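# Set shelf board level on cabinet pegs, withdraw arm

## Task

Place the shelf board inside the cabinet so it sits flat on all four shelf pegs and release it. At the end the entire hand and arm must be out of the cabinet, the hand must keep at least a fingernail's width of clearance from the cabinet's sides, back and roof, and the arm must be still; otherwise the attempt fails. It also fails if the gripper is still holding any loose object when checked. A board that only stays put because the robot is holding it does not count.

## Robot and tools

Robot: a single arm with six revolute joints and a two-finger gripper. Column order of joints: waist, shoulder, elbow, wrist pitch, wrist yaw, wrist roll. The fingers point along the gripper's +x axis and close along its y axis. The reported end_effector_position is the point between the finger pads, 3 to 4 cm back from the fingertips.

Scene frame: origin on the table top directly beneath the arm base; +z up; +y lies to the left when facing along +x. Positions are in metres, orientation is end_effector_quat_wxyz, velocities in m/s and rad/s. The base may be tilted relative to the table, and the printed hand position can be off, more so at long reach.

execute_actions takes "actions": a list holding one action, one wait, or nothing. An empty list just returns the current state (with pictures). Optional "pictures": true adds camera images to any result.
- Action: {"rows": [[...]], "steps": N}. N is 8 to 15 control steps (each 1/30 s; 15 if omitted). Up to 15 rows; each row is used for one step and the final row repeats if rows run out. Each row is one list of 7 numbers, each in [-1, 1]: six joint offsets in column order, then the gripper opening.
- Joint numbers are offsets, not angles. They are measured from the joint angles in the most recent result that printed them (before any such result in the scene, or for later calls in the same reply, from where the arm is when the action begins), never from the previous row. Scale: 1.0 equals 0.9615 rad for waist, shoulder and elbow, 1.713 rad for wrist pitch, 1.767 for wrist yaw, 1.728 for wrist roll. So a row of all zeros is not a pause: it pulls the arm back to those reference angles.
- Stated joint ranges (rad): waist -3.054 to 3.054, shoulder 0.000 to 3.142, elbow 0.000 to 2.356, wrist pitch -1.571 to 1.571, wrist yaw -1.571 to 1.571, wrist roll -3.142 to 3.142. A request more than 0.010 rad beyond an end is refused and nothing is sent. Real ends may differ by 0.010 rad; targets past them are clipped, and "joint sent to its limit" may appear (possibly about an earlier action). No such line does not prove more room exists.
- The 7th number is an absolute opening: +1 fully open (0.088 m pad gap); empty fingers touch near -0.80; values down to -1 close no further. Full open-to-closed takes at least about 0.5 s.
- Wait: {"steps": N} with N up to 300, no rows; it returns once N steps have elapsed since the previous result, counting reply time.

Motion limits: each joint's target is held within a lead of its measured angle (0.211 rad waist/shoulder/elbow, 0.213 wrist pitch, 0.267 wrist yaw, 0.228 wrist roll), and if targets would move the gripper over 70 mm from where it is, all are scaled back. Big moves therefore take several calls. Friction may leave a joint short or ignore a tiny turn, especially at long reach; check Joint positions after each move. Each result is taken 8 steps before its action ends; those steps run while you reply. The arm keeps heading for the last row's target until it nearly stops or a step is HELD.

Result lines: the state line (pose and velocities); Joint positions and Joint velocities (rad, rad/s, plus finger-pad gap in m); grip_measured (measured opening on the command scale; readings may be off by about 1 mm consistently); joint torques (whole drive output, with offsets and noise, not pure contact load); "joint command not followed" means the clearance check altered or blocked targets (mounting blocks or posts count as part of the arm); HELD marks steps where your row was partly or wholly not sent; MOTOR HOT from 50 °C; OVER-TEMPERATURE FAULT when a motor hits 95 °C and the arm is held until cool, after which power may cut and the arm go limp.

Gripping: to hold the board, keep commanding an opening well below grip_measured; lower means a harder squeeze (about 34 N per pad at most). Fast closing can squeeze harder and may bounce the fingers open. Loads heat motors, even while you think, so do not hold longer than needed. Something may occasionally tug a held part or nudge a loose object.

Torque fault: if contact torque reaches a joint's load limit (N m: waist 16.8, shoulder 20.8, elbow 20.8, wrist pitch 5.49, wrist yaw 5.47, wrist roll 5.13; held weight counts), the arm stops for 10 s and drops the rest of the call. Avoid hard pushes into the cabinet, slams, drops and slips, and never let anything leave the table.

zoom_image: {"camera": name, "region": [x0, y0, x1, y1]} in pixels of that camera's latest image, origin top-left, at most 504 by 504. Cameras (all 504x504): cam_head_left, cam_head_right, cam_high, cam_low, cam_wrist. Calibration is given per camera (K, distortion, T_world_to_cam); fixed cameras may be off by a couple of degrees and millimetres, and the wrist camera's pose follows reported joints.

finished_scene: {"scene": number} ends the current scene irreversibly and grades it; the goal must hold afterwards. Before calling it, make sure the board rests level on all four pegs, the gripper is open and empty, the hand and arm are fully outside the cabinet with clearance, and the arm has stopped. Its result gives the next scene's task. Replying without any tool call ends everything.

Each tool is called after ">>>" as name([rows], argument=value, ...), one row to a line, values as JSON.

## Session

I'll start by looking at the current state of the scene.

>>> execute_actions(actions=[])

Scene clock: 0.00 s of 4500.00 s.
end_effector_position=(+0.0383, +0.4087, +0.2204) grip_measured=+0.819 end_effector_quat_wxyz=(-0.294, +0.648, +0.178, -0.679) end_effector_velocity=(-0.001, -0.004, -0.003) end_effector_angular_velocity=(-0.021, -0.005, +0.019)
Joint positions: [ 1.486  1.578  1.357 -0.672 -0.078 -1.494  0.079]
Joint velocities: [-0.002 -0.002 -0.002 -0.022 -0.007 -0.022  0.   ]
Joint torques (N m, as the arm reports them, + toward a larger angle): no reading
Motor temperatures (°C, as the motors report them): [27 28 24 25 27 25]
Heat: hottest shoulder 28 °C (+0.0 °C/min).

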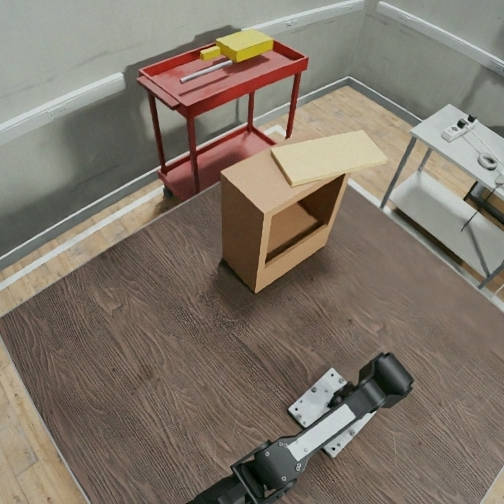

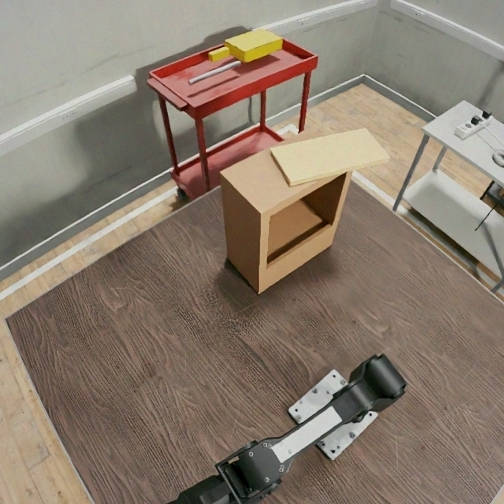

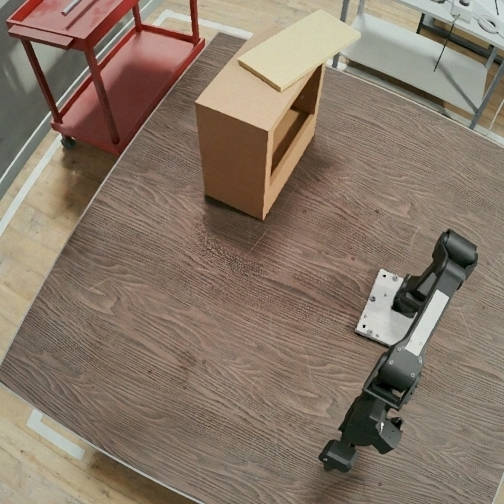

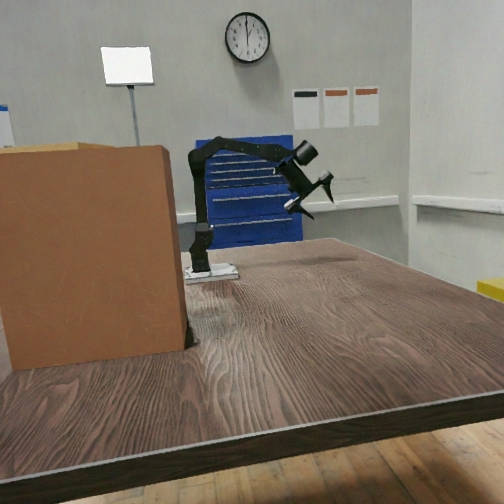

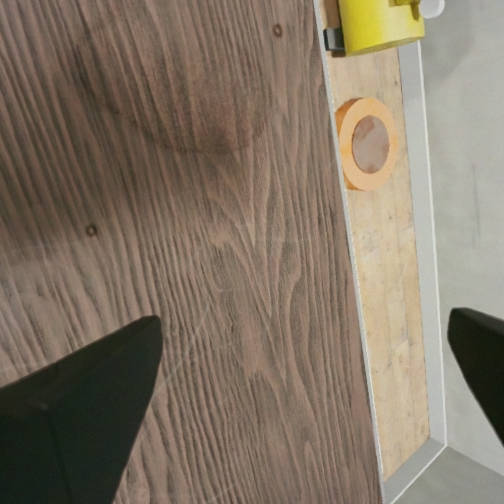

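>>> zoom_image(camera="cam_head_left", region=[200, 110, 400, 310])

>>> zoom_image(camera="cam_head_right", region=[200, 110, 400, 310])

>>> zoom_image(camera="cam_high", region=[170, 0, 400, 230])

>>> zoom_image(camera="cam_low", region=[0, 120, 260, 380])

Region (200, 110, 400, 310) of cam_head_left's 504x504 image, scaled by 2.520, with more detail than that image has.

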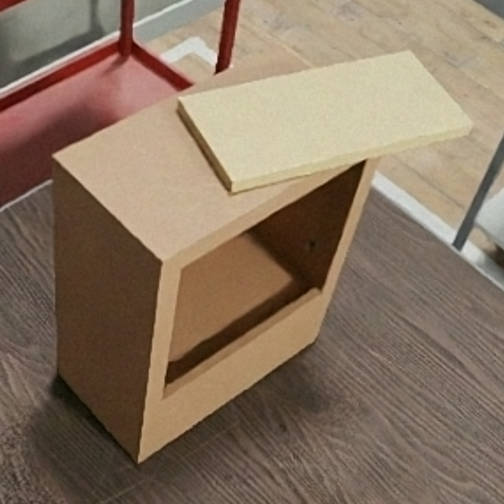

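Region (200, 110, 400, 310) of cam_head_right's 504x504 image, scaled by 2.520, with more detail than that image has.

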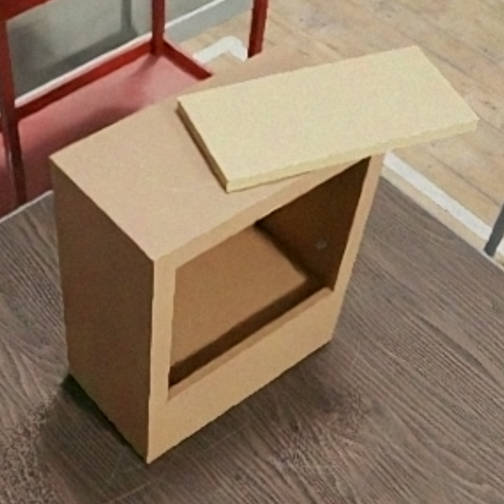

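Region (170, 0, 400, 230) of cam_high's 504x504 image, scaled by 2.191, with more detail than that image has.

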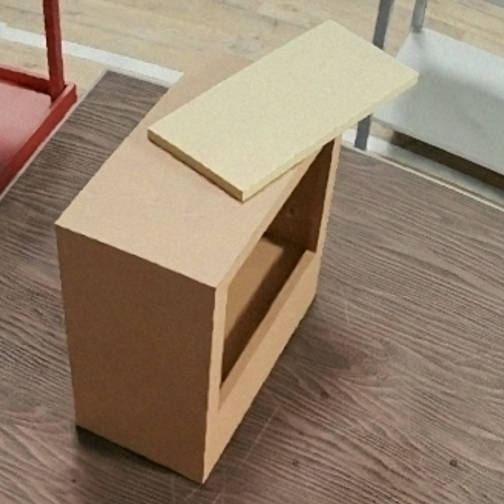

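Region (0, 120, 260, 380) of cam_low's 504x504 image, scaled by 1.938, with more detail than that image has.

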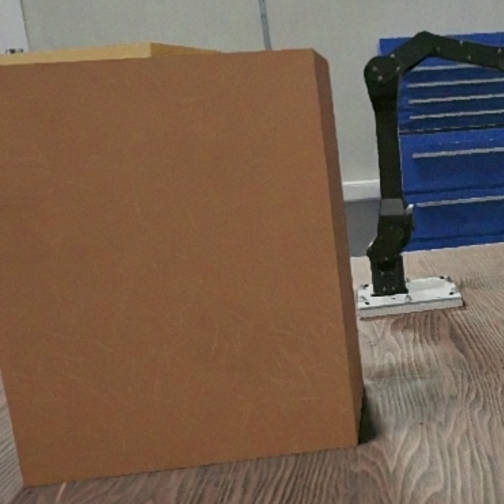

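>>> zoom_image(camera="cam_head_left", region=[270, 340, 430, 500])

>>> zoom_image(camera="cam_high", region=[300, 220, 504, 490])

>>> zoom_image(camera="cam_low", region=[170, 120, 350, 300])

Region (270, 340, 430, 500) of cam_head_left's 504x504 image, scaled by 3.150, with more detail than that image has.

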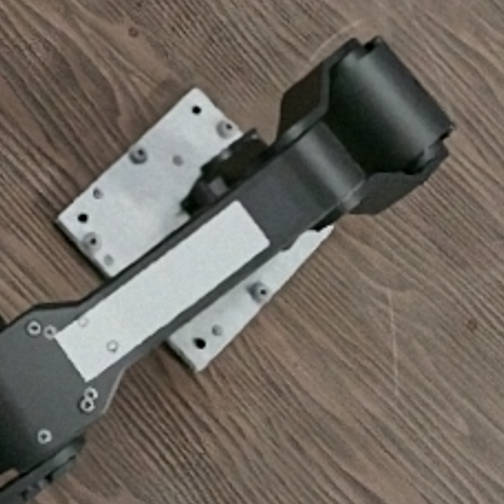

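Region (300, 220, 504, 490) of cam_high's 504x504 image, scaled by 1.867, with more detail than that image has; it fills the left 381 columns of this view, and the rest is white.

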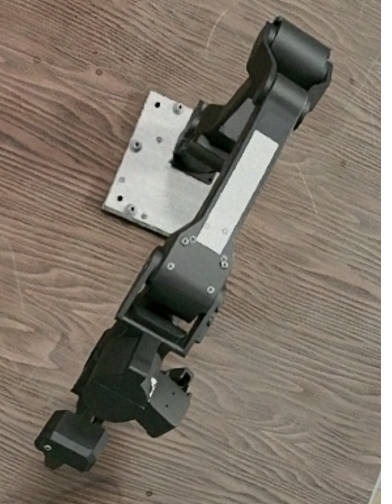

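Region (170, 120, 350, 300) of cam_low's 504x504 image, scaled by 2.800, with more detail than that image has.

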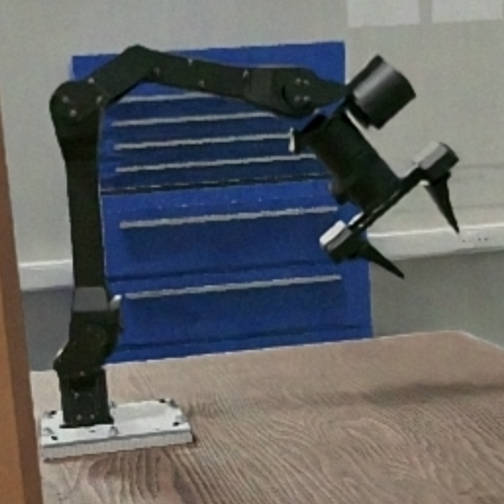

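>>> execute_actions([
  {"rows": [[-0.03,-0.03,-0.03,0.02,-0.006,0.03,1],[-0.08,-0.07,-0.08,0.05,-0.017,0.08,1],[-0.14,-0.125,-0.14,0.09,-0.03,0.14,1],[-0.21,-0.19,-0.21,0.14,-0.045,0.21,1],[-0.28,-0.25,-0.28,0.185,-0.06,0.28,1],[-0.35,-0.31,-0.35,0.23,-0.075,0.35,1],[-0.42,-0.375,-0.42,0.275,-0.09,0.42,1],[-0.5,-0.445,-0.5,0.33,-0.107,0.5,1],[-0.58,-0.515,-0.58,0.38,-0.124,0.58,1],[-0.66,-0.585,-0.66,0.43,-0.14,0.66,1],[-0.74,-0.66,-0.74,0.485,-0.158,0.74,1],[-0.82,-0.73,-0.82,0.54,-0.175,0.82,1],[-0.9,-0.8,-0.9,0.59,-0.19,0.9,1],[-0.96,-0.85,-0.96,0.63,-0.205,0.96,1],[-1,-0.888,-1,0.656,-0.214,1,1]], "steps": 15},
])

>>> execute_actions([
  {"steps": 15},
])

Scene clock: 19.67 s of 4500.00 s.
end_effector_position=(+0.0977, +0.3853, +0.2385) grip_measured=+0.957 end_effector_quat_wxyz=(-0.481, +0.561, +0.112, -0.665) end_effector_velocity=(+0.435, -0.269, +0.174) end_effector_angular_velocity=(+1.536, +1.057, -1.956)
Joint positions: [ 1.299  1.42   1.162 -0.445 -0.16  -1.221  0.086]
Joint velocities: [-1.468 -1.272 -1.316  1.385 -0.564  1.473  0.01 ]
Joint torques (N m, as the arm reports them, + toward a larger angle): [-0.02 -8.86  6.95  2.04 -0.16  0.17]
Motor temperatures (°C, as the motors report them): [27 30 27 27 27 25]
Heat: hottest shoulder 30 °C (+6.1 °C/min).
Steps of this call (steps 1 to 90: nothing new was sent; then 16.43 s passed at rest; steps 91 to 97: the first 7 steps of this action). Readings (joint positions):
91: [1.485 1.577 1.355 -0.668 -0.080 -1.486]
92: [1.478 1.570 1.345 -0.647 -0.088 -1.460]
94: [1.433 1.530 1.289 -0.577 -0.114 -1.363]
97: the state above

Scene clock: 20.17 s of 4500.00 s.
end_effector_position=(+0.2062, +0.2074, +0.3032) grip_measured=+0.982 end_effector_quat_wxyz=(+0.855, -0.200, -0.119, +0.464) end_effector_velocity=(+0.051, -0.188, -0.037) end_effector_angular_velocity=(+1.294, +0.557, -0.539)
Joint positions: [ 0.606  0.779  0.508  0.282 -0.438 -0.454  0.087]
Joint velocities: [-0.711 -0.476 -0.969  1.355 -0.139  1.531  0.   ]
Joint torques (N m, as the arm reports them, + toward a larger angle): [ 0.05 -1.51  7.48  2.33 -0.08  0.15]
Motor temperatures (°C, as the motors report them): [27 30 27 27 27 25]
Heat: hottest shoulder 30 °C (+6.0 °C/min).
Kept back: nothing.
Steps of this call (steps 1 to 8: the last 8 steps of your previous action; steps 9 to 15: the robot went on to your last target). Readings (joint positions):
1: [1.250 1.376 1.118 -0.398 -0.182 -1.171]
2: [1.200 1.330 1.073 -0.349 -0.207 -1.120]
4: [1.100 1.236 0.984 -0.252 -0.260 -1.017]
8: [0.906 1.049 0.805 -0.058 -0.368 -0.813]
15: the state above

>>> execute_actions([
  {"rows": [[-1,-0.057,-0.244,0.099,-0.010,1,1]], "steps": 15},
])

Scene clock: 20.67 s of 4500.00 s.
end_effector_position=(+0.2532, +0.1147, +0.2541) grip_measured=+0.982 end_effector_quat_wxyz=(+0.939, +0.143, +0.036, +0.312) end_effector_velocity=(+0.152, -0.366, -0.094) end_effector_angular_velocity=(+1.212, +1.108, -1.373)
Joint positions: [ 0.226  0.725  0.296  0.442 -0.457  0.308  0.087]
Joint velocities: [-1.429 -0.007 -0.227  0.022 -0.022  1.531 -0.   ]
Joint torques (N m, as the arm reports them, + toward a larger angle): [-0.23 -1.44  8.4   2.73  0.11  0.12]
Motor temperatures (°C, as the motors report them): [27 30 27 27 27 25]
Heat: hottest shoulder 30 °C (+5.8 °C/min).
Steps of this call (steps 1 to 8: the robot went on to your last target; steps 9 to 15: the first 7 steps of this action). Readings (joint positions):
9: [0.514 0.733 0.403 0.443 -0.463 0.003]
10: [0.468 0.727 0.384 0.449 -0.462 0.052]
12: [0.371 0.724 0.341 0.444 -0.458 0.154]
15: the state above

>>> execute_actions([
  {"rows": [[-1,0,-0.024,0.005,0,0.731,1]], "steps": 15},
])

>>> execute_actions([
  {"steps": 20},
], pictures=true)

Scene clock: 21.20 s of 4500.00 s.
end_effector_position=(+0.2616, -0.0922, +0.2503) grip_measured=+0.982 end_effector_quat_wxyz=(+0.845, +0.532, -0.040, -0.044) end_effector_velocity=(-0.131, -0.374, -0.006) end_effector_angular_velocity=(+1.546, -0.168, -1.379)
Joint positions: [-0.53   0.725  0.284  0.45  -0.457  1.127  0.087]
Joint velocities: [-1.419 -0.002 -0.007 -0.007 -0.007  1.531 -0.   ]
Joint torques (N m, as the arm reports them, + toward a larger angle): [-0.37 -1.33  6.86  2.22  0.02  0.09]
Motor temperatures (°C, as the motors report them): [27 30 27 27 27 25]
Heat: hottest shoulder 30 °C (+5.7 °C/min).
Steps of this call (steps 1 to 8: the last 8 steps of your previous action; step 9: the robot went on to your last target; steps 10 to 16: the first 7 steps of this action). Readings (joint positions):
10: [-0.246 0.725 0.286 0.450 -0.457 0.820]
11: [-0.293 0.725 0.285 0.450 -0.457 0.871]
13: [-0.388 0.725 0.285 0.450 -0.457 0.974]
16: the state above

Scene clock: 21.87 s of 4500.00 s.
end_effector_position=(+0.2379, -0.1430, +0.2498) grip_measured=+0.982 end_effector_quat_wxyz=(+0.701, +0.695, -0.119, -0.105) end_effector_velocity=(+0.000, +0.004, -0.002) end_effector_angular_velocity=(+0.025, -0.001, +0.030)
Joint positions: [-0.73   0.725  0.283  0.45  -0.457  1.564  0.087]
Joint velocities: [-0.007 -0.002 -0.002 -0.007 -0.037  0.022 -0.   ]
Joint torques (N m, as the arm reports them, + toward a larger angle): [-0.42 -1.41  6.98  2.17  0.02  0.04]
Motor temperatures (°C, as the motors report them): [27 30 27 27 27 25]
Heat: hottest shoulder 30 °C (+5.5 °C/min).
Kept back: nothing.
Steps of this call (steps 1 to 8: the last 8 steps of your previous action; steps 9 to 20: the robot went on to your last target). Readings (joint positions):
1: [-0.576 0.725 0.284 0.450 -0.457 1.178]
2: [-0.617 0.725 0.284 0.450 -0.456 1.229]
4: [-0.669 0.725 0.284 0.450 -0.455 1.332]
8: [-0.710 0.725 0.283 0.450 -0.457 1.485]
20: the state above
camera_calibration (this result's frames):
cam_wrist: T_world_to_cam=[[0.0726695, 0.0108688, -0.997297, 0.244982], [-0.00119728, 0.999941, 0.0108104, 0.173065], [0.997355, 0.000408459, 0.0726782, -0.180192], [0, 0, 0, 1]] pos_world=[0.16212, -0.175644, 0.255545]

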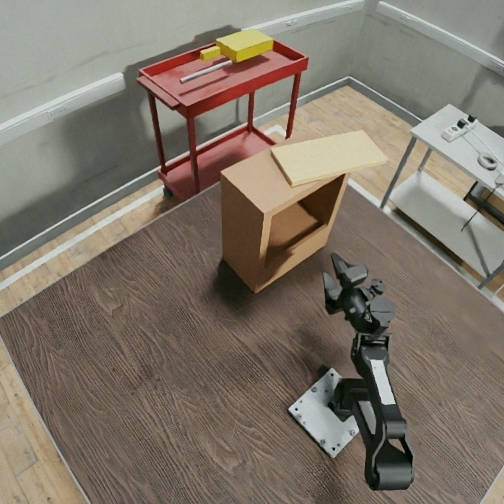

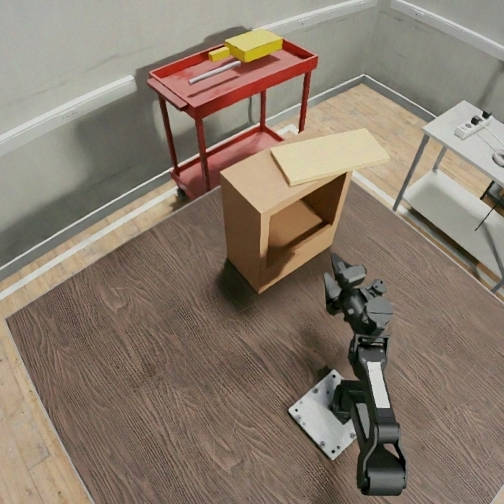

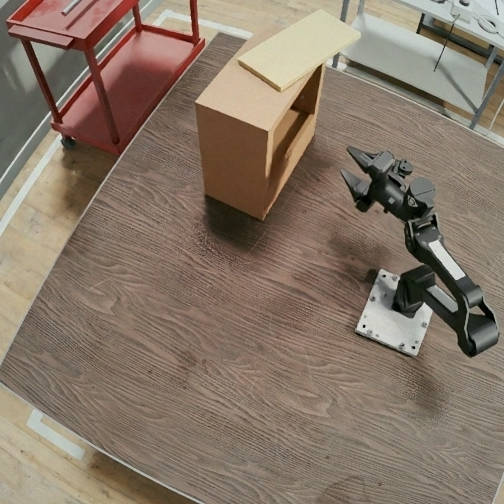

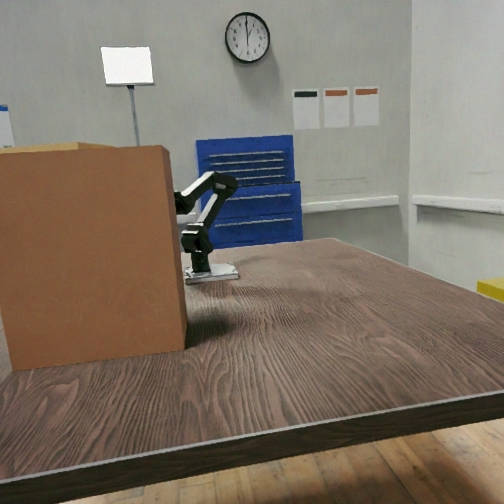

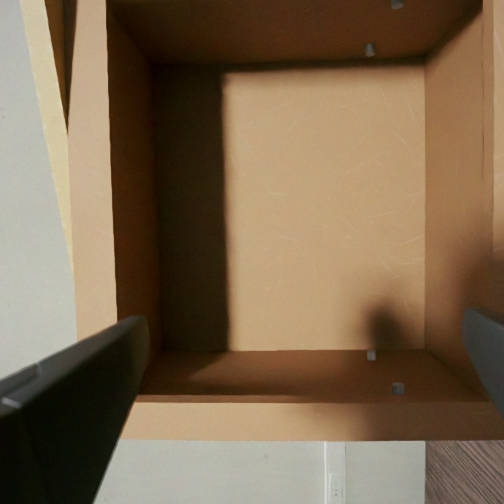

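>>> zoom_image(camera="cam_wrist", region=[330, 320, 504, 460])

>>> zoom_image(camera="cam_wrist", region=[330, 0, 504, 140])

>>> zoom_image(camera="cam_wrist", region=[0, 0, 200, 160])

>>> zoom_image(camera="cam_wrist", region=[40, 280, 240, 460])

Region (330, 320, 504, 460) of cam_wrist's 504x504 image, scaled by 2.897, with more detail than that image has; it fills the top 406 rows of this view, and the rest is white.

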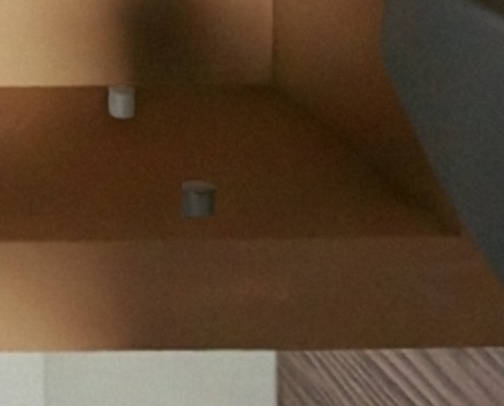

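Region (330, 0, 504, 140) of cam_wrist's 504x504 image, scaled by 2.897, with more detail than that image has; it fills the top 406 rows of this view, and the rest is white.

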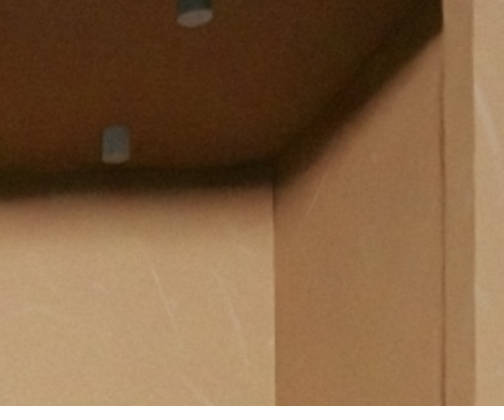

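Region (0, 0, 200, 160) of cam_wrist's 504x504 image, scaled by 2.520, with more detail than that image has; it fills the top 403 rows of this view, and the rest is white.

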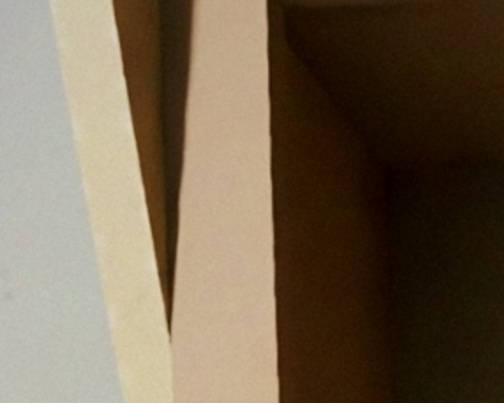

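Region (40, 280, 240, 460) of cam_wrist's 504x504 image, scaled by 2.520, with more detail than that image has; it fills the top 454 rows of this view, and the rest is white.

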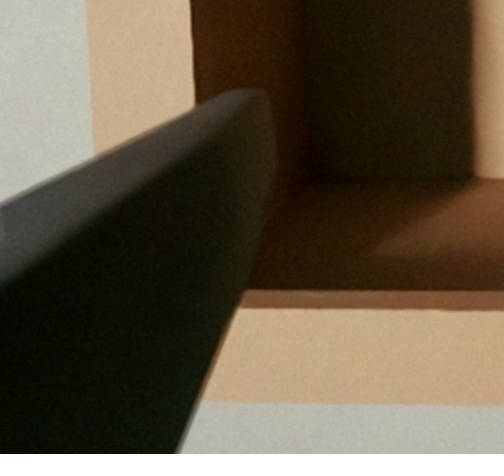

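>>> execute_actions([
  {"rows": [[-0.006,0.017,0.022,-0.003,-0.003,0,1],[-0.016,0.047,0.06,-0.008,-0.008,0,1],[-0.028,0.083,0.105,-0.014,-0.014,0,1],[-0.04,0.119,0.15,-0.02,-0.02,0,1],[-0.053,0.155,0.196,-0.026,-0.026,0,1],[-0.065,0.191,0.242,-0.032,-0.032,0,1],[-0.077,0.227,0.288,-0.038,-0.038,0,1],[-0.09,0.264,0.334,-0.044,-0.044,0,1],[-0.102,0.3,0.38,-0.05,-0.05,0,1],[-0.115,0.336,0.426,-0.056,-0.056,0,1],[-0.127,0.373,0.472,-0.062,-0.062,0,1],[-0.139,0.409,0.518,-0.068,-0.068,0,1],[-0.152,0.445,0.564,-0.074,-0.074,0,1],[-0.164,0.482,0.61,-0.08,-0.08,0,1],[-0.176,0.518,0.656,-0.086,-0.086,0,1]], "steps": 15},
])

>>> execute_actions([
  {"rows": [[-0.058,0.17,0.215,-0.028,-0.028,0,1],[-0.07,0.206,0.261,-0.034,-0.034,0,1],[-0.082,0.242,0.307,-0.04,-0.04,0,1],[-0.095,0.279,0.353,-0.046,-0.046,0,1],[-0.107,0.315,0.399,-0.052,-0.052,0,1],[-0.12,0.351,0.445,-0.058,-0.058,0,1],[-0.132,0.388,0.491,-0.064,-0.064,0,1],[-0.143,0.42,0.532,-0.069,-0.069,0,1],[-0.152,0.446,0.565,-0.074,-0.074,0,1],[-0.159,0.466,0.59,-0.077,-0.077,0,1],[-0.163,0.478,0.605,-0.079,-0.079,0,1]], "steps": 15},
])

>>> execute_actions([
  {"steps": 14},
])

Scene clock: 32.87 s of 4500.00 s.
end_effector_position=(+0.2494, -0.1634, +0.2723) grip_measured=+0.982 end_effector_quat_wxyz=(+0.696, +0.700, -0.114, -0.111) end_effector_velocity=(+0.085, -0.169, +0.247) end_effector_angular_velocity=(-0.091, -0.064, -0.040)
Joint positions: [-0.768  0.842  0.418  0.413 -0.493  1.568  0.087]
Joint velocities: [-0.295  0.842  1.155 -0.212 -0.256 -0.022  0.   ]
Joint torques (N m, as the arm reports them, + toward a larger angle): [-0.54 -1.18  9.81  2.12  0.   -0.13]
Motor temperatures (°C, as the motors report them): [27 29 28 29 27 25]
Heat: hottest shoulder 29 °C (+1.8 °C/min).
Steps of this call (steps 1 to 30: the robot went on to your last target; steps 31 to 90: nothing new was sent; then 7.77 s passed at rest; steps 91 to 97: the first 7 steps of this action). Readings (joint positions):
91: [-0.732 0.726 0.283 0.450 -0.457 1.568]
92: [-0.733 0.731 0.287 0.447 -0.460 1.568]
94: [-0.742 0.763 0.320 0.433 -0.471 1.568]
97: the state above

Scene clock: 33.37 s of 4500.00 s.
end_effector_position=(+0.2923, -0.2820, +0.3736) grip_measured=+0.982 end_effector_quat_wxyz=(+0.697, +0.697, -0.122, -0.114) end_effector_velocity=(+0.063, -0.278, +0.139) end_effector_angular_velocity=(-0.000, +0.006, -0.010)
Joint positions: [-0.938  1.34   1.07   0.267 -0.646  1.567  0.087]
Joint velocities: [-0.354  1.028  1.336 -0.315 -0.344 -0.007 -0.   ]
Joint torques (N m, as the arm reports them, + toward a larger angle): [-0.49 -4.12  9.16  1.94 -0.06 -0.07]
Motor temperatures (°C, as the motors report them): [27 29 28 29 27 25]
Heat: hottest shoulder 29 °C (+1.8 °C/min).
Steps of this call (steps 1 to 8: the last 8 steps of your previous action; steps 9 to 15: the first 7 steps of this action, its rows measured from where the robot was after step 8). Readings (joint positions):
8: [-0.856 1.097 0.758 0.339 -0.572 1.567]
9: [-0.868 1.132 0.802 0.328 -0.582 1.567]
10: [-0.879 1.167 0.847 0.318 -0.593 1.567]
12: [-0.902 1.236 0.937 0.298 -0.614 1.567]
15: the state above

Scene clock: 33.83 s of 4500.00 s.
end_effector_position=(+0.3009, -0.3390, +0.3920) grip_measured=+0.982 end_effector_quat_wxyz=(+0.694, +0.699, -0.124, -0.119) end_effector_velocity=(-0.000, -0.005, +0.015) end_effector_angular_velocity=(-0.040, -0.004, +0.009)
Joint positions: [-1.008  1.54   1.321  0.207 -0.707  1.567  0.087]
Joint velocities: [-0.012  0.022  0.066 -0.022 -0.022 -0.022 -0.   ]
Joint torques (N m, as the arm reports them, + toward a larger angle): [-0.56 -5.69  9.11  1.88 -0.1  -0.02]
Motor temperatures (°C, as the motors report them): [27 29 28 29 27 25]
Heat: hottest shoulder 29 °C (+1.8 °C/min).
Kept back: nothing.
Steps of this call (steps 1 to 8: the last 8 steps of your previous action; steps 9 to 14: the robot went on to your last target). Readings (joint positions):
1: [-0.950 1.374 1.114 0.257 -0.656 1.567]
2: [-0.961 1.406 1.156 0.248 -0.666 1.567]
4: [-0.981 1.462 1.228 0.232 -0.681 1.567]
8: [-1.003 1.521 1.295 0.214 -0.698 1.567]
14: the state above

>>> execute_actions(actions=[])

Scene clock: 33.97 s of 4500.00 s.
end_effector_position=(+0.3009, -0.3394, +0.3936) grip_measured=+0.982 end_effector_quat_wxyz=(+0.695, +0.698, -0.124, -0.119) end_effector_velocity=(-0.001, -0.001, +0.005) end_effector_angular_velocity=(-0.013, -0.001, +0.015)
Joint positions: [-1.009  1.541  1.327  0.206 -0.708  1.567  0.087]
Joint velocities: [-0.007  0.007  0.022 -0.007 -0.022 -0.007 -0.   ]
Joint torques (N m, as the arm reports them, + toward a larger angle): [-0.23 -5.72  9.27  1.91 -0.05 -0.05]
Motor temperatures (°C, as the motors report them): [27 29 28 29 27 25]
Heat: hottest shoulder 29 °C (+1.8 °C/min).
Kept back: nothing.
Steps of this call (steps 1 to 4: the robot went on to your last target). Readings (joint positions):
1: [-1.008 1.540 1.323 0.207 -0.707 1.567]
2: [-1.008 1.540 1.325 0.207 -0.707 1.567]
4: the state above
camera_calibration (this result's frames):
cam_wrist: T_world_to_cam=[[0.0646976, 0.0245118, -0.997604, 0.393189], [0.0261996, 0.999312, 0.0262529, 0.353373], [0.997561, -0.0278353, 0.0640109, -0.259599], [0, 0, 0, 1]] pos_world=[0.224269, -0.369994, 0.399587]

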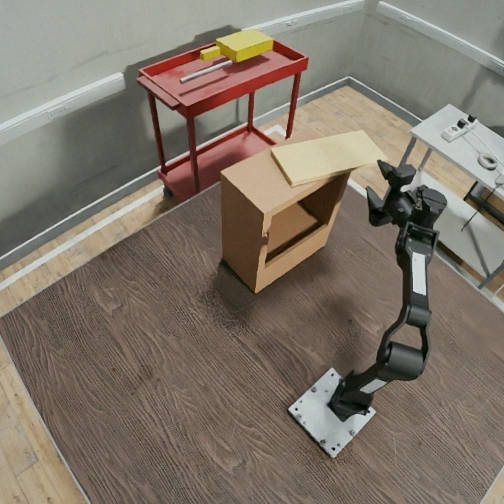

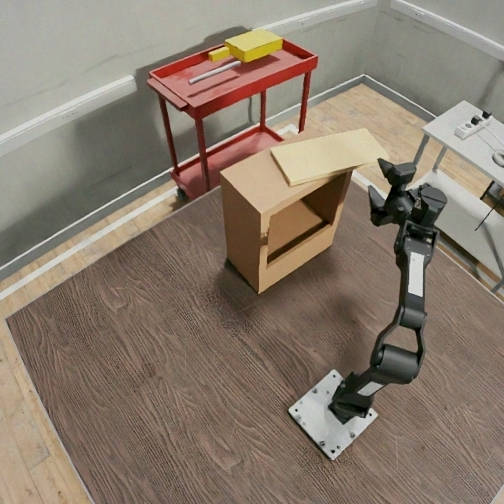

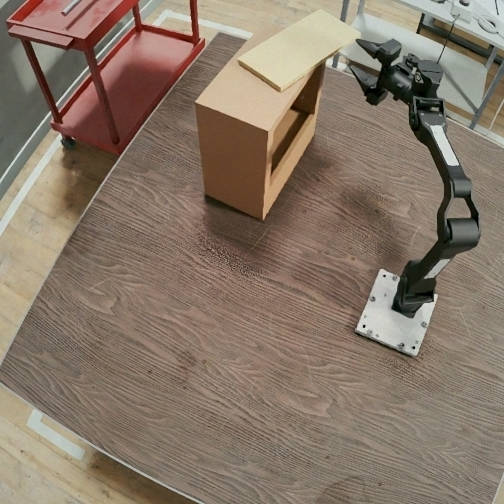

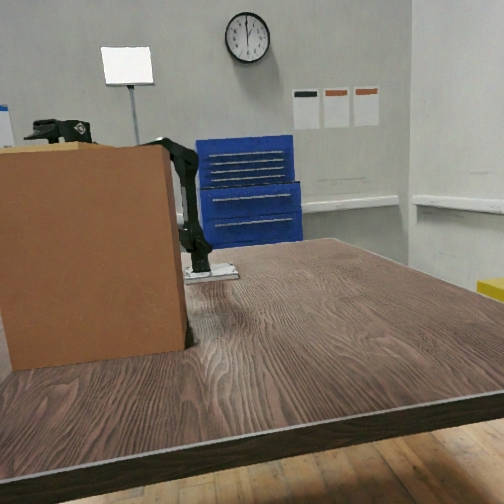

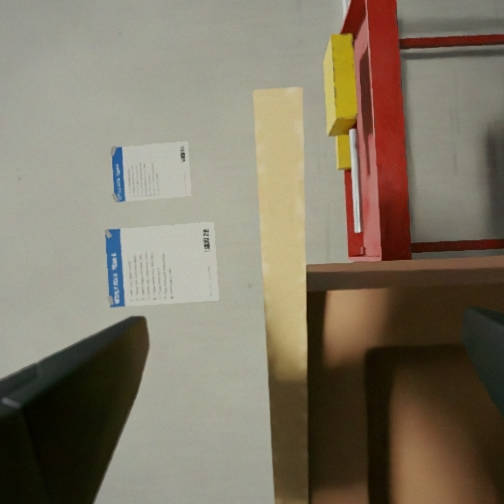

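>>> zoom_image(camera="cam_wrist", region=[220, 70, 340, 190])

>>> zoom_image(camera="cam_wrist", region=[240, 240, 504, 504])

Region (220, 70, 340, 190) of cam_wrist's 504x504 image, scaled by 4.200, with more detail than that image has.

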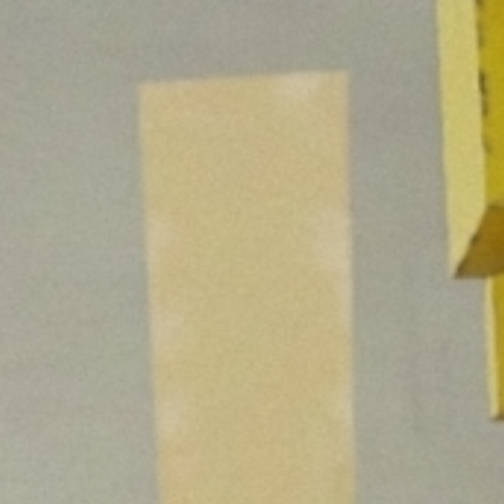

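Region (240, 240, 504, 504) of cam_wrist's 504x504 image, scaled by 1.909, with more detail than that image has.

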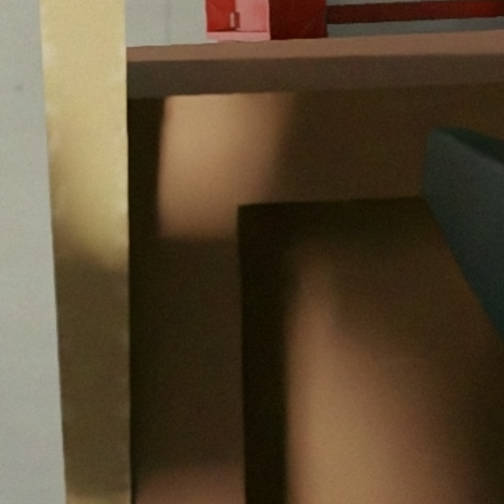

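>>> execute_actions([
  {"rows": [[0.003,0.018,0.016,0,0.001,0,0.9],[0.007,0.024,0.023,-0.001,0.003,0,0.8],[0.012,0.033,0.033,-0.001,0.006,-0.001,0.7],[0.019,0.046,0.048,-0.002,0.011,-0.001,0.6],[0.028,0.061,0.066,-0.003,0.016,-0.001,0.5],[0.038,0.079,0.086,-0.004,0.023,-0.002,0.4],[0.049,0.097,0.108,-0.006,0.029,-0.002,0.3],[0.06,0.116,0.13,-0.007,0.036,-0.002,0.2],[0.071,0.135,0.151,-0.008,0.043,-0.003,0.15],[0.081,0.152,0.171,-0.01,0.049,-0.003,0.15],[0.09,0.168,0.189,-0.011,0.055,-0.003,0.15],[0.097,0.181,0.204,-0.012,0.059,-0.004,0.15],[0.102,0.19,0.215,-0.012,0.063,-0.004,0.15],[0.106,0.196,0.222,-0.013,0.065,-0.004,0.15],[0.107,0.198,0.224,-0.013,0.066,-0.004,0.15]], "steps": 15},
])

>>> execute_actions([
  {"steps": 22},
], pictures=true)

Scene clock: 37.73 s of 4500.00 s.
end_effector_position=(+0.3098, -0.3460, +0.3973) grip_measured=+0.591 end_effector_quat_wxyz=(+0.696, +0.696, -0.128, -0.120) end_effector_velocity=(+0.106, -0.045, +0.030) end_effector_angular_velocity=(-0.038, -0.016, -0.030)
Joint positions: [-0.993  1.578  1.373  0.203 -0.685  1.567  0.068]
Joint velocities: [ 0.212  0.344  0.432 -0.051  0.242 -0.007 -0.126]
Joint torques (N m, as the arm reports them, + toward a larger angle): [ 0.67 -5.49  9.27  1.91  0.1  -0.12]
Motor temperatures (°C, as the motors report them): [27 30 28 29 27 25]
Heat: hottest shoulder 30 °C (+3.2 °C/min).
Steps of this call (steps 1 to 15: the robot went on to your last target; steps 16 to 90: nothing new was sent; then 0.53 s passed at rest; steps 91 to 97: the first 7 steps of this action). Readings (joint positions):
91: [-1.009 1.544 1.329 0.205 -0.709 1.567]
92: [-1.009 1.545 1.331 0.205 -0.709 1.567]
94: [-1.007 1.552 1.339 0.205 -0.705 1.567]
97: the state above

Scene clock: 38.47 s of 4500.00 s.
end_effector_position=(+0.3540, -0.3609, +0.4012) grip_measured=+0.151 end_effector_quat_wxyz=(+0.698, +0.694, -0.131, -0.122) end_effector_velocity=(+0.002, +0.000, -0.004) end_effector_angular_velocity=(+0.003, +0.010, +0.010)
Joint positions: [-0.91   1.715  1.531  0.186 -0.594  1.564  0.046]
Joint velocities: [ 0.002  0.007  0.002 -0.007 -0.007 -0.007 -0.   ]
Joint torques (N m, as the arm reports them, + toward a larger angle): [ 0.47 -6.78  9.4   1.96  0.1  -0.16]
Motor temperatures (°C, as the motors report them): [27 30 29 29 27 25]
Heat: hottest shoulder 30 °C (+3.1 °C/min).
Kept back: nothing.
Steps of this call (steps 1 to 8: the last 8 steps of your previous action; steps 9 to 22: the robot went on to your last target). Readings (joint positions):
1: [-0.985 1.590 1.389 0.201 -0.677 1.567]
2: [-0.976 1.605 1.405 0.200 -0.667 1.567]
4: [-0.957 1.635 1.441 0.196 -0.647 1.567]
8: [-0.925 1.689 1.497 0.189 -0.615 1.565]
22: the state above
camera_calibration (this result's frames):
cam_wrist: T_world_to_cam=[[0.0686815, 0.0116528, -0.997571, 0.391722], [0.0407642, 0.999064, 0.0144768, 0.372777], [0.996805, -0.0416594, 0.0681422, -0.320039], [0, 0, 0, 1]] pos_world=[0.276917, -0.390326, 0.407181]

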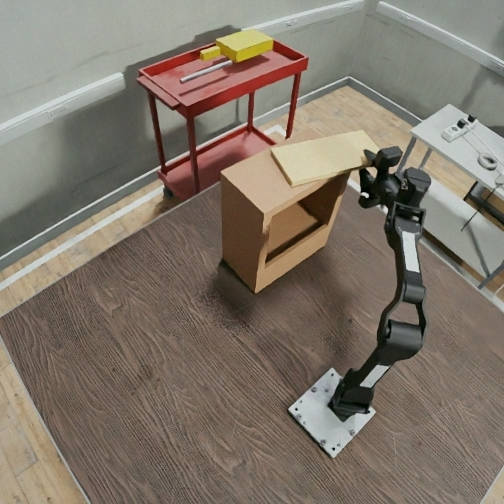

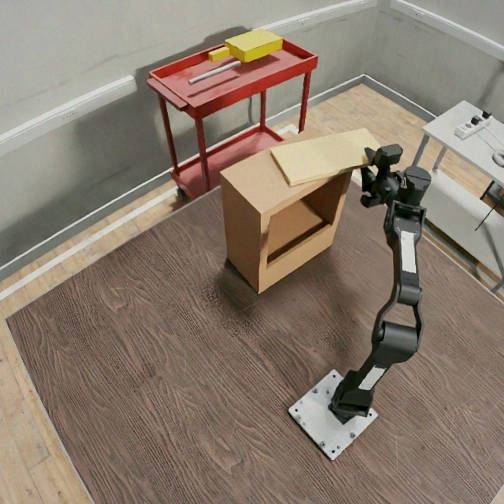

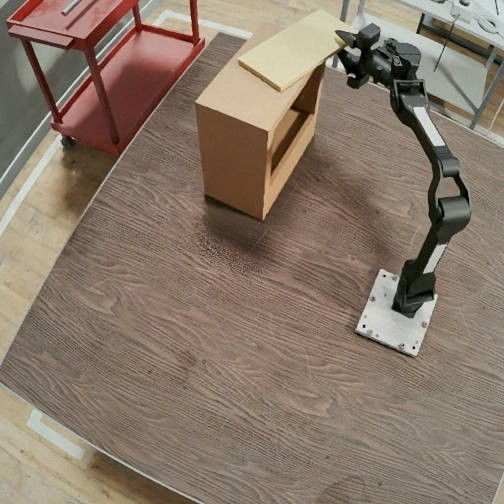

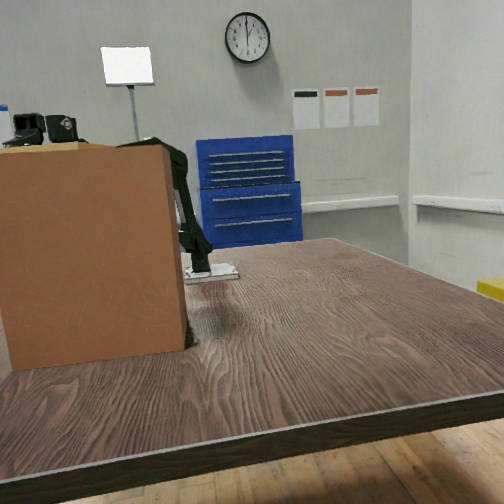

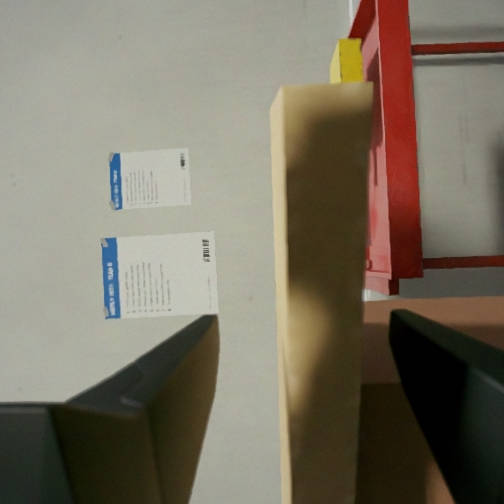

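>>> zoom_image(camera="cam_wrist", region=[250, 60, 400, 210])

>>> zoom_image(camera="cam_wrist", region=[180, 280, 460, 504])

>>> zoom_image(camera="cam_head_left", region=[320, 110, 440, 230])

Region (250, 60, 400, 210) of cam_wrist's 504x504 image, scaled by 3.360, with more detail than that image has.

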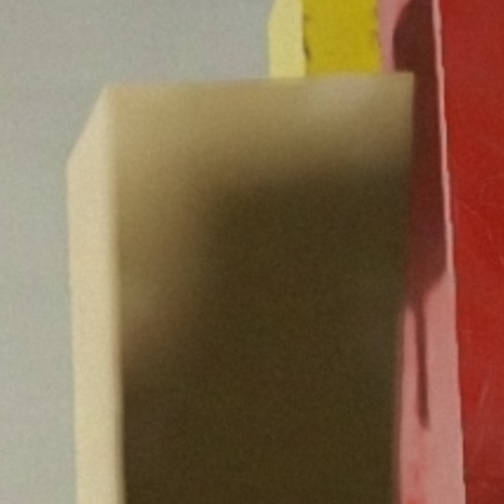

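Region (180, 280, 460, 504) of cam_wrist's 504x504 image, scaled by 1.800, with more detail than that image has; it fills the top 403 rows of this view, and the rest is white.

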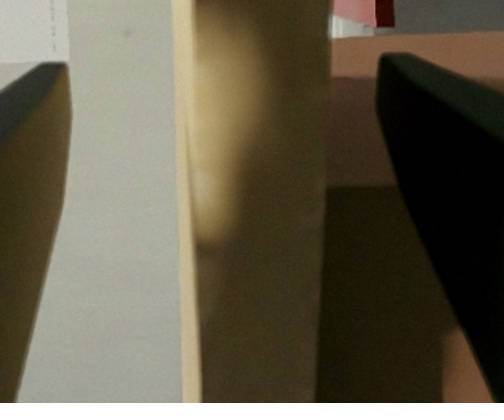

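Region (320, 110, 440, 230) of cam_head_left's 504x504 image, scaled by 4.200, with more detail than that image has.

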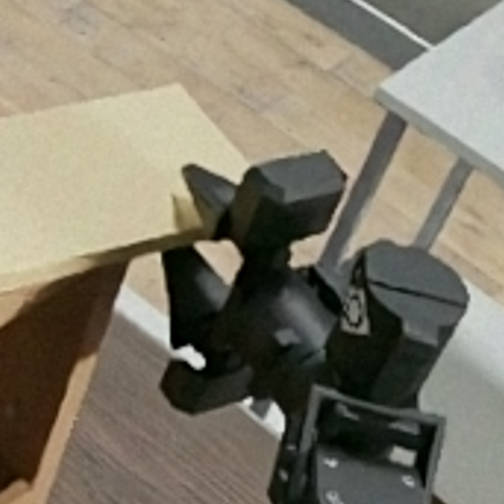

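>>> execute_actions([
  {"rows": [[0,0,0,0,0,0,0.05],[0,0,0,0,0,0,-0.05],[0,0,0,0,0,0,-0.15],[0,0,0,0,0,0,-0.25],[0,0,0,0,0,0,-0.33],[0,0,0,0,0,0,-0.4],[0,0,0,0,0,0,-0.46],[0,0,0,0,0,0,-0.51],[0,0,0,0,0,0,-0.56],[0,0,0,0,0,0,-0.61],[0,0,0,0,0,0,-0.66],[0,0,0,0,0,0,-0.72],[0,0,0,0,0,0,-0.78],[0,0,0,0,0,0,-0.84],[0,0,0,0,0,0,-0.9]], "steps": 15},
])

>>> execute_actions([
  {"rows": [[0,0,0,0,0,0,-0.9],[-0.002,-0.008,-0.004,0,-0.001,0,-0.9],[-0.005,-0.016,-0.011,0,-0.002,0,-0.9],[-0.009,-0.024,-0.019,0.001,-0.004,0,-0.9],[-0.013,-0.032,-0.028,0.002,-0.006,0,-0.9],[-0.018,-0.041,-0.038,0.002,-0.009,0,-0.9],[-0.023,-0.051,-0.048,0.003,-0.012,0,-0.9],[-0.028,-0.061,-0.059,0.003,-0.015,0,-0.9],[-0.033,-0.071,-0.07,0.004,-0.017,0,-0.9],[-0.038,-0.08,-0.08,0.004,-0.02,0,-0.9],[-0.042,-0.088,-0.089,0.005,-0.022,0,-0.9],[-0.046,-0.095,-0.096,0.005,-0.024,0,-0.9],[-0.048,-0.1,-0.102,0.006,-0.026,0,-0.9],[-0.05,-0.104,-0.105,0.006,-0.027,0,-0.9],[-0.051,-0.105,-0.107,0.006,-0.027,0,-0.9]], "steps": 15},
])

>>> execute_actions([
  {"steps": 20},
], pictures=true)

Scene clock: 42.67 s of 4500.00 s.
end_effector_position=(+0.3545, -0.3613, +0.4001) grip_measured=-0.229 end_effector_quat_wxyz=(+0.697, +0.694, -0.131, -0.122) end_effector_velocity=(-0.003, -0.003, -0.001) end_effector_angular_velocity=(-0.001, +0.007, -0.015)
Joint positions: [-0.909  1.717  1.532  0.185 -0.594  1.564  0.028]
Joint velocities: [-0.007 -0.002 -0.002 -0.007  0.007 -0.007 -0.099]
Joint torques (N m, as the arm reports them, + toward a larger angle): [ 0.06 -8.88  8.2   2.16  0.04 -0.04]
Motor temperatures (°C, as the motors report them): [27 30 29 29 27 25]
Heat: hottest shoulder 30 °C (+2.8 °C/min).
Steps of this call (steps 1 to 15: the robot went on to your last target; steps 16 to 90: nothing new was sent; then 0.97 s passed at rest; steps 91 to 97: the first 7 steps of this action). Readings (joint positions):
91: [-0.909 1.717 1.532 0.185 -0.594 1.564]
92: [-0.909 1.717 1.532 0.185 -0.594 1.564]
94: [-0.909 1.717 1.532 0.185 -0.594 1.564]
97: the state above

Scene clock: 43.17 s of 4500.00 s.
end_effector_position=(+0.3523, -0.3603, +0.4004) grip_measured=-0.520 end_effector_quat_wxyz=(+0.699, +0.693, -0.131, -0.121) end_effector_velocity=(-0.048, +0.020, +0.004) end_effector_angular_velocity=(-0.035, -0.002, +0.004)
Joint positions: [-0.913  1.709  1.521  0.192 -0.598  1.563  0.014]
Joint velocities: [-0.076 -0.168 -0.188  0.037 -0.081 -0.022  0.   ]
Joint torques (N m, as the arm reports them, + toward a larger angle): [ -0.92 -11.14   6.7    1.82  -0.16  -0.06]
Motor temperatures (°C, as the motors report them): [27 30 29 29 27 25]
Heat: hottest shoulder 30 °C (+2.8 °C/min).
Steps of this call (steps 1 to 8: the last 8 steps of your previous action; steps 9 to 15: the first 7 steps of this action, its rows measured from where the robot was after step 8). Readings (joint positions):
8: [-0.909 1.717 1.532 0.186 -0.594 1.563]
9: [-0.909 1.717 1.532 0.186 -0.594 1.563]
10: [-0.909 1.717 1.532 0.186 -0.594 1.563]
12: [-0.909 1.717 1.531 0.186 -0.594 1.563]
15: the state above

Scene clock: 43.83 s of 4500.00 s.
end_effector_position=(+0.3290, -0.3528, +0.3997) grip_measured=-0.520 end_effector_quat_wxyz=(+0.699, +0.693, -0.131, -0.123) end_effector_velocity=(-0.003, +0.000, -0.001) end_effector_angular_velocity=(+0.013, +0.001, +0.000)
Joint positions: [-0.953  1.635  1.439  0.197 -0.636  1.561  0.014]
Joint velocities: [-0.007 -0.007 -0.007 -0.007 -0.007  0.007 -0.   ]
Joint torques (N m, as the arm reports them, + toward a larger angle): [ -0.57 -10.12   7.07   2.05  -0.11   0.03]
Motor temperatures (°C, as the motors report them): [27 31 29 29 27 25]
Heat: hottest shoulder 31 °C (+4.1 °C/min).
Kept back: nothing.
Steps of this call (steps 1 to 8: the last 8 steps of your previous action; steps 9 to 20: the robot went on to your last target). Readings (joint positions):
1: [-0.916 1.703 1.513 0.192 -0.602 1.562]
2: [-0.920 1.695 1.505 0.192 -0.607 1.562]
4: [-0.929 1.678 1.486 0.193 -0.615 1.562]
8: [-0.945 1.650 1.456 0.195 -0.630 1.561]
20: the state above
camera_calibration (this result's frames):
cam_wrist: T_world_to_cam=[[0.0669333, 0.00962977, -0.997711, 0.391822], [0.0423426, 0.999025, 0.0124831, 0.365967], [0.996859, -0.0430812, 0.0664603, -0.294549], [0, 0, 0, 1]] pos_world=[0.251902, -0.382073, 0.405933]

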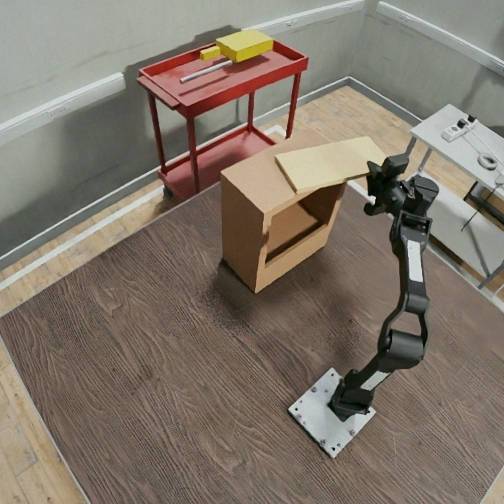

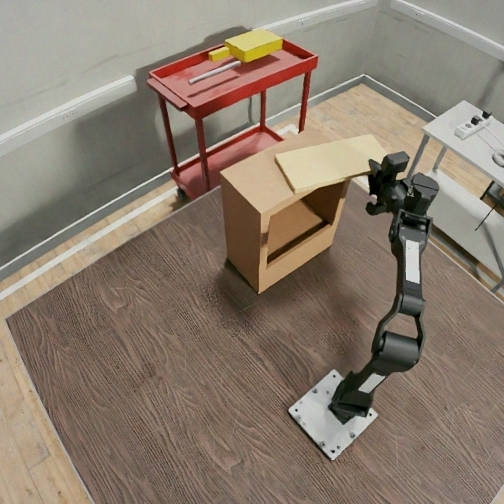

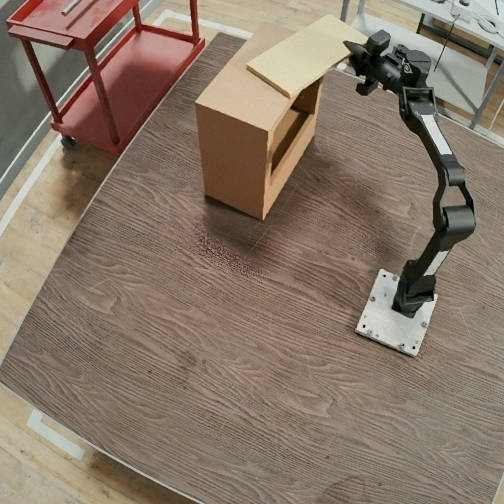

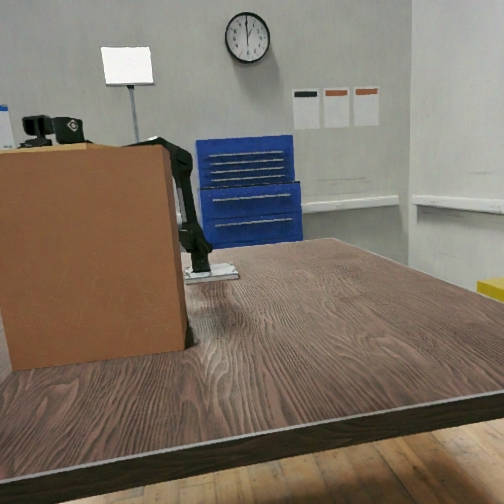

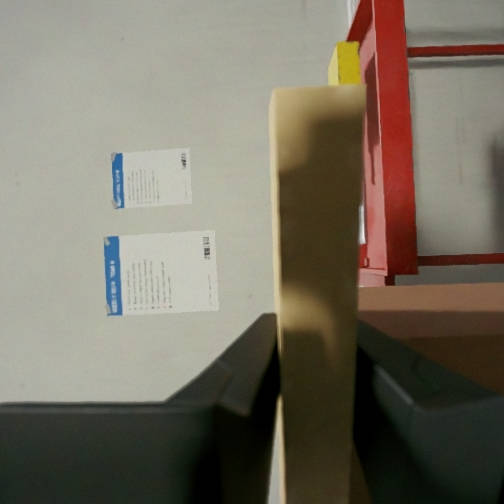

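>>> zoom_image(camera="cam_head_left", region=[260, 110, 430, 230])

>>> zoom_image(camera="cam_high", region=[230, 0, 410, 140])

>>> zoom_image(camera="cam_wrist", region=[250, 60, 400, 210])

Region (260, 110, 430, 230) of cam_head_left's 504x504 image, scaled by 2.965, with more detail than that image has; it fills the top 356 rows of this view, and the rest is white.

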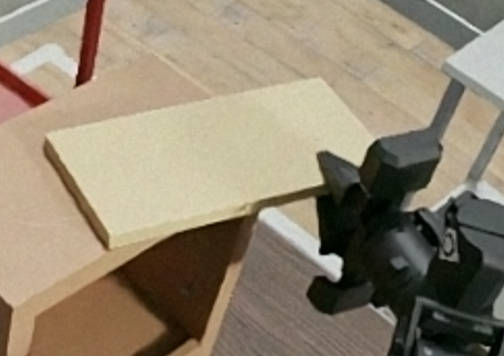

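Region (230, 0, 410, 140) of cam_high's 504x504 image, scaled by 2.800, with more detail than that image has.

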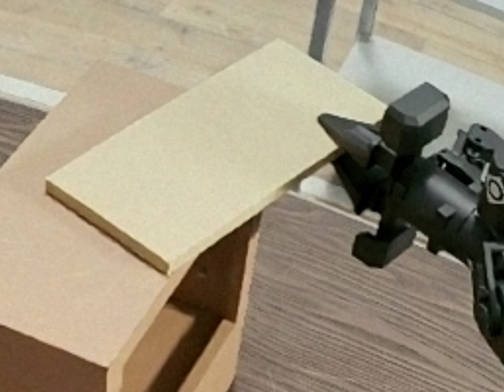

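Region (250, 60, 400, 210) of cam_wrist's 504x504 image, scaled by 3.360, with more detail than that image has.

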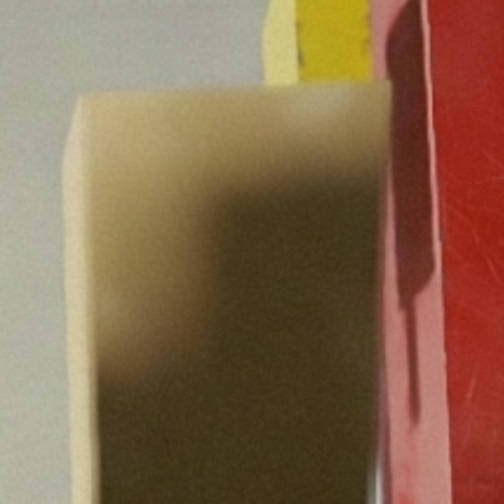

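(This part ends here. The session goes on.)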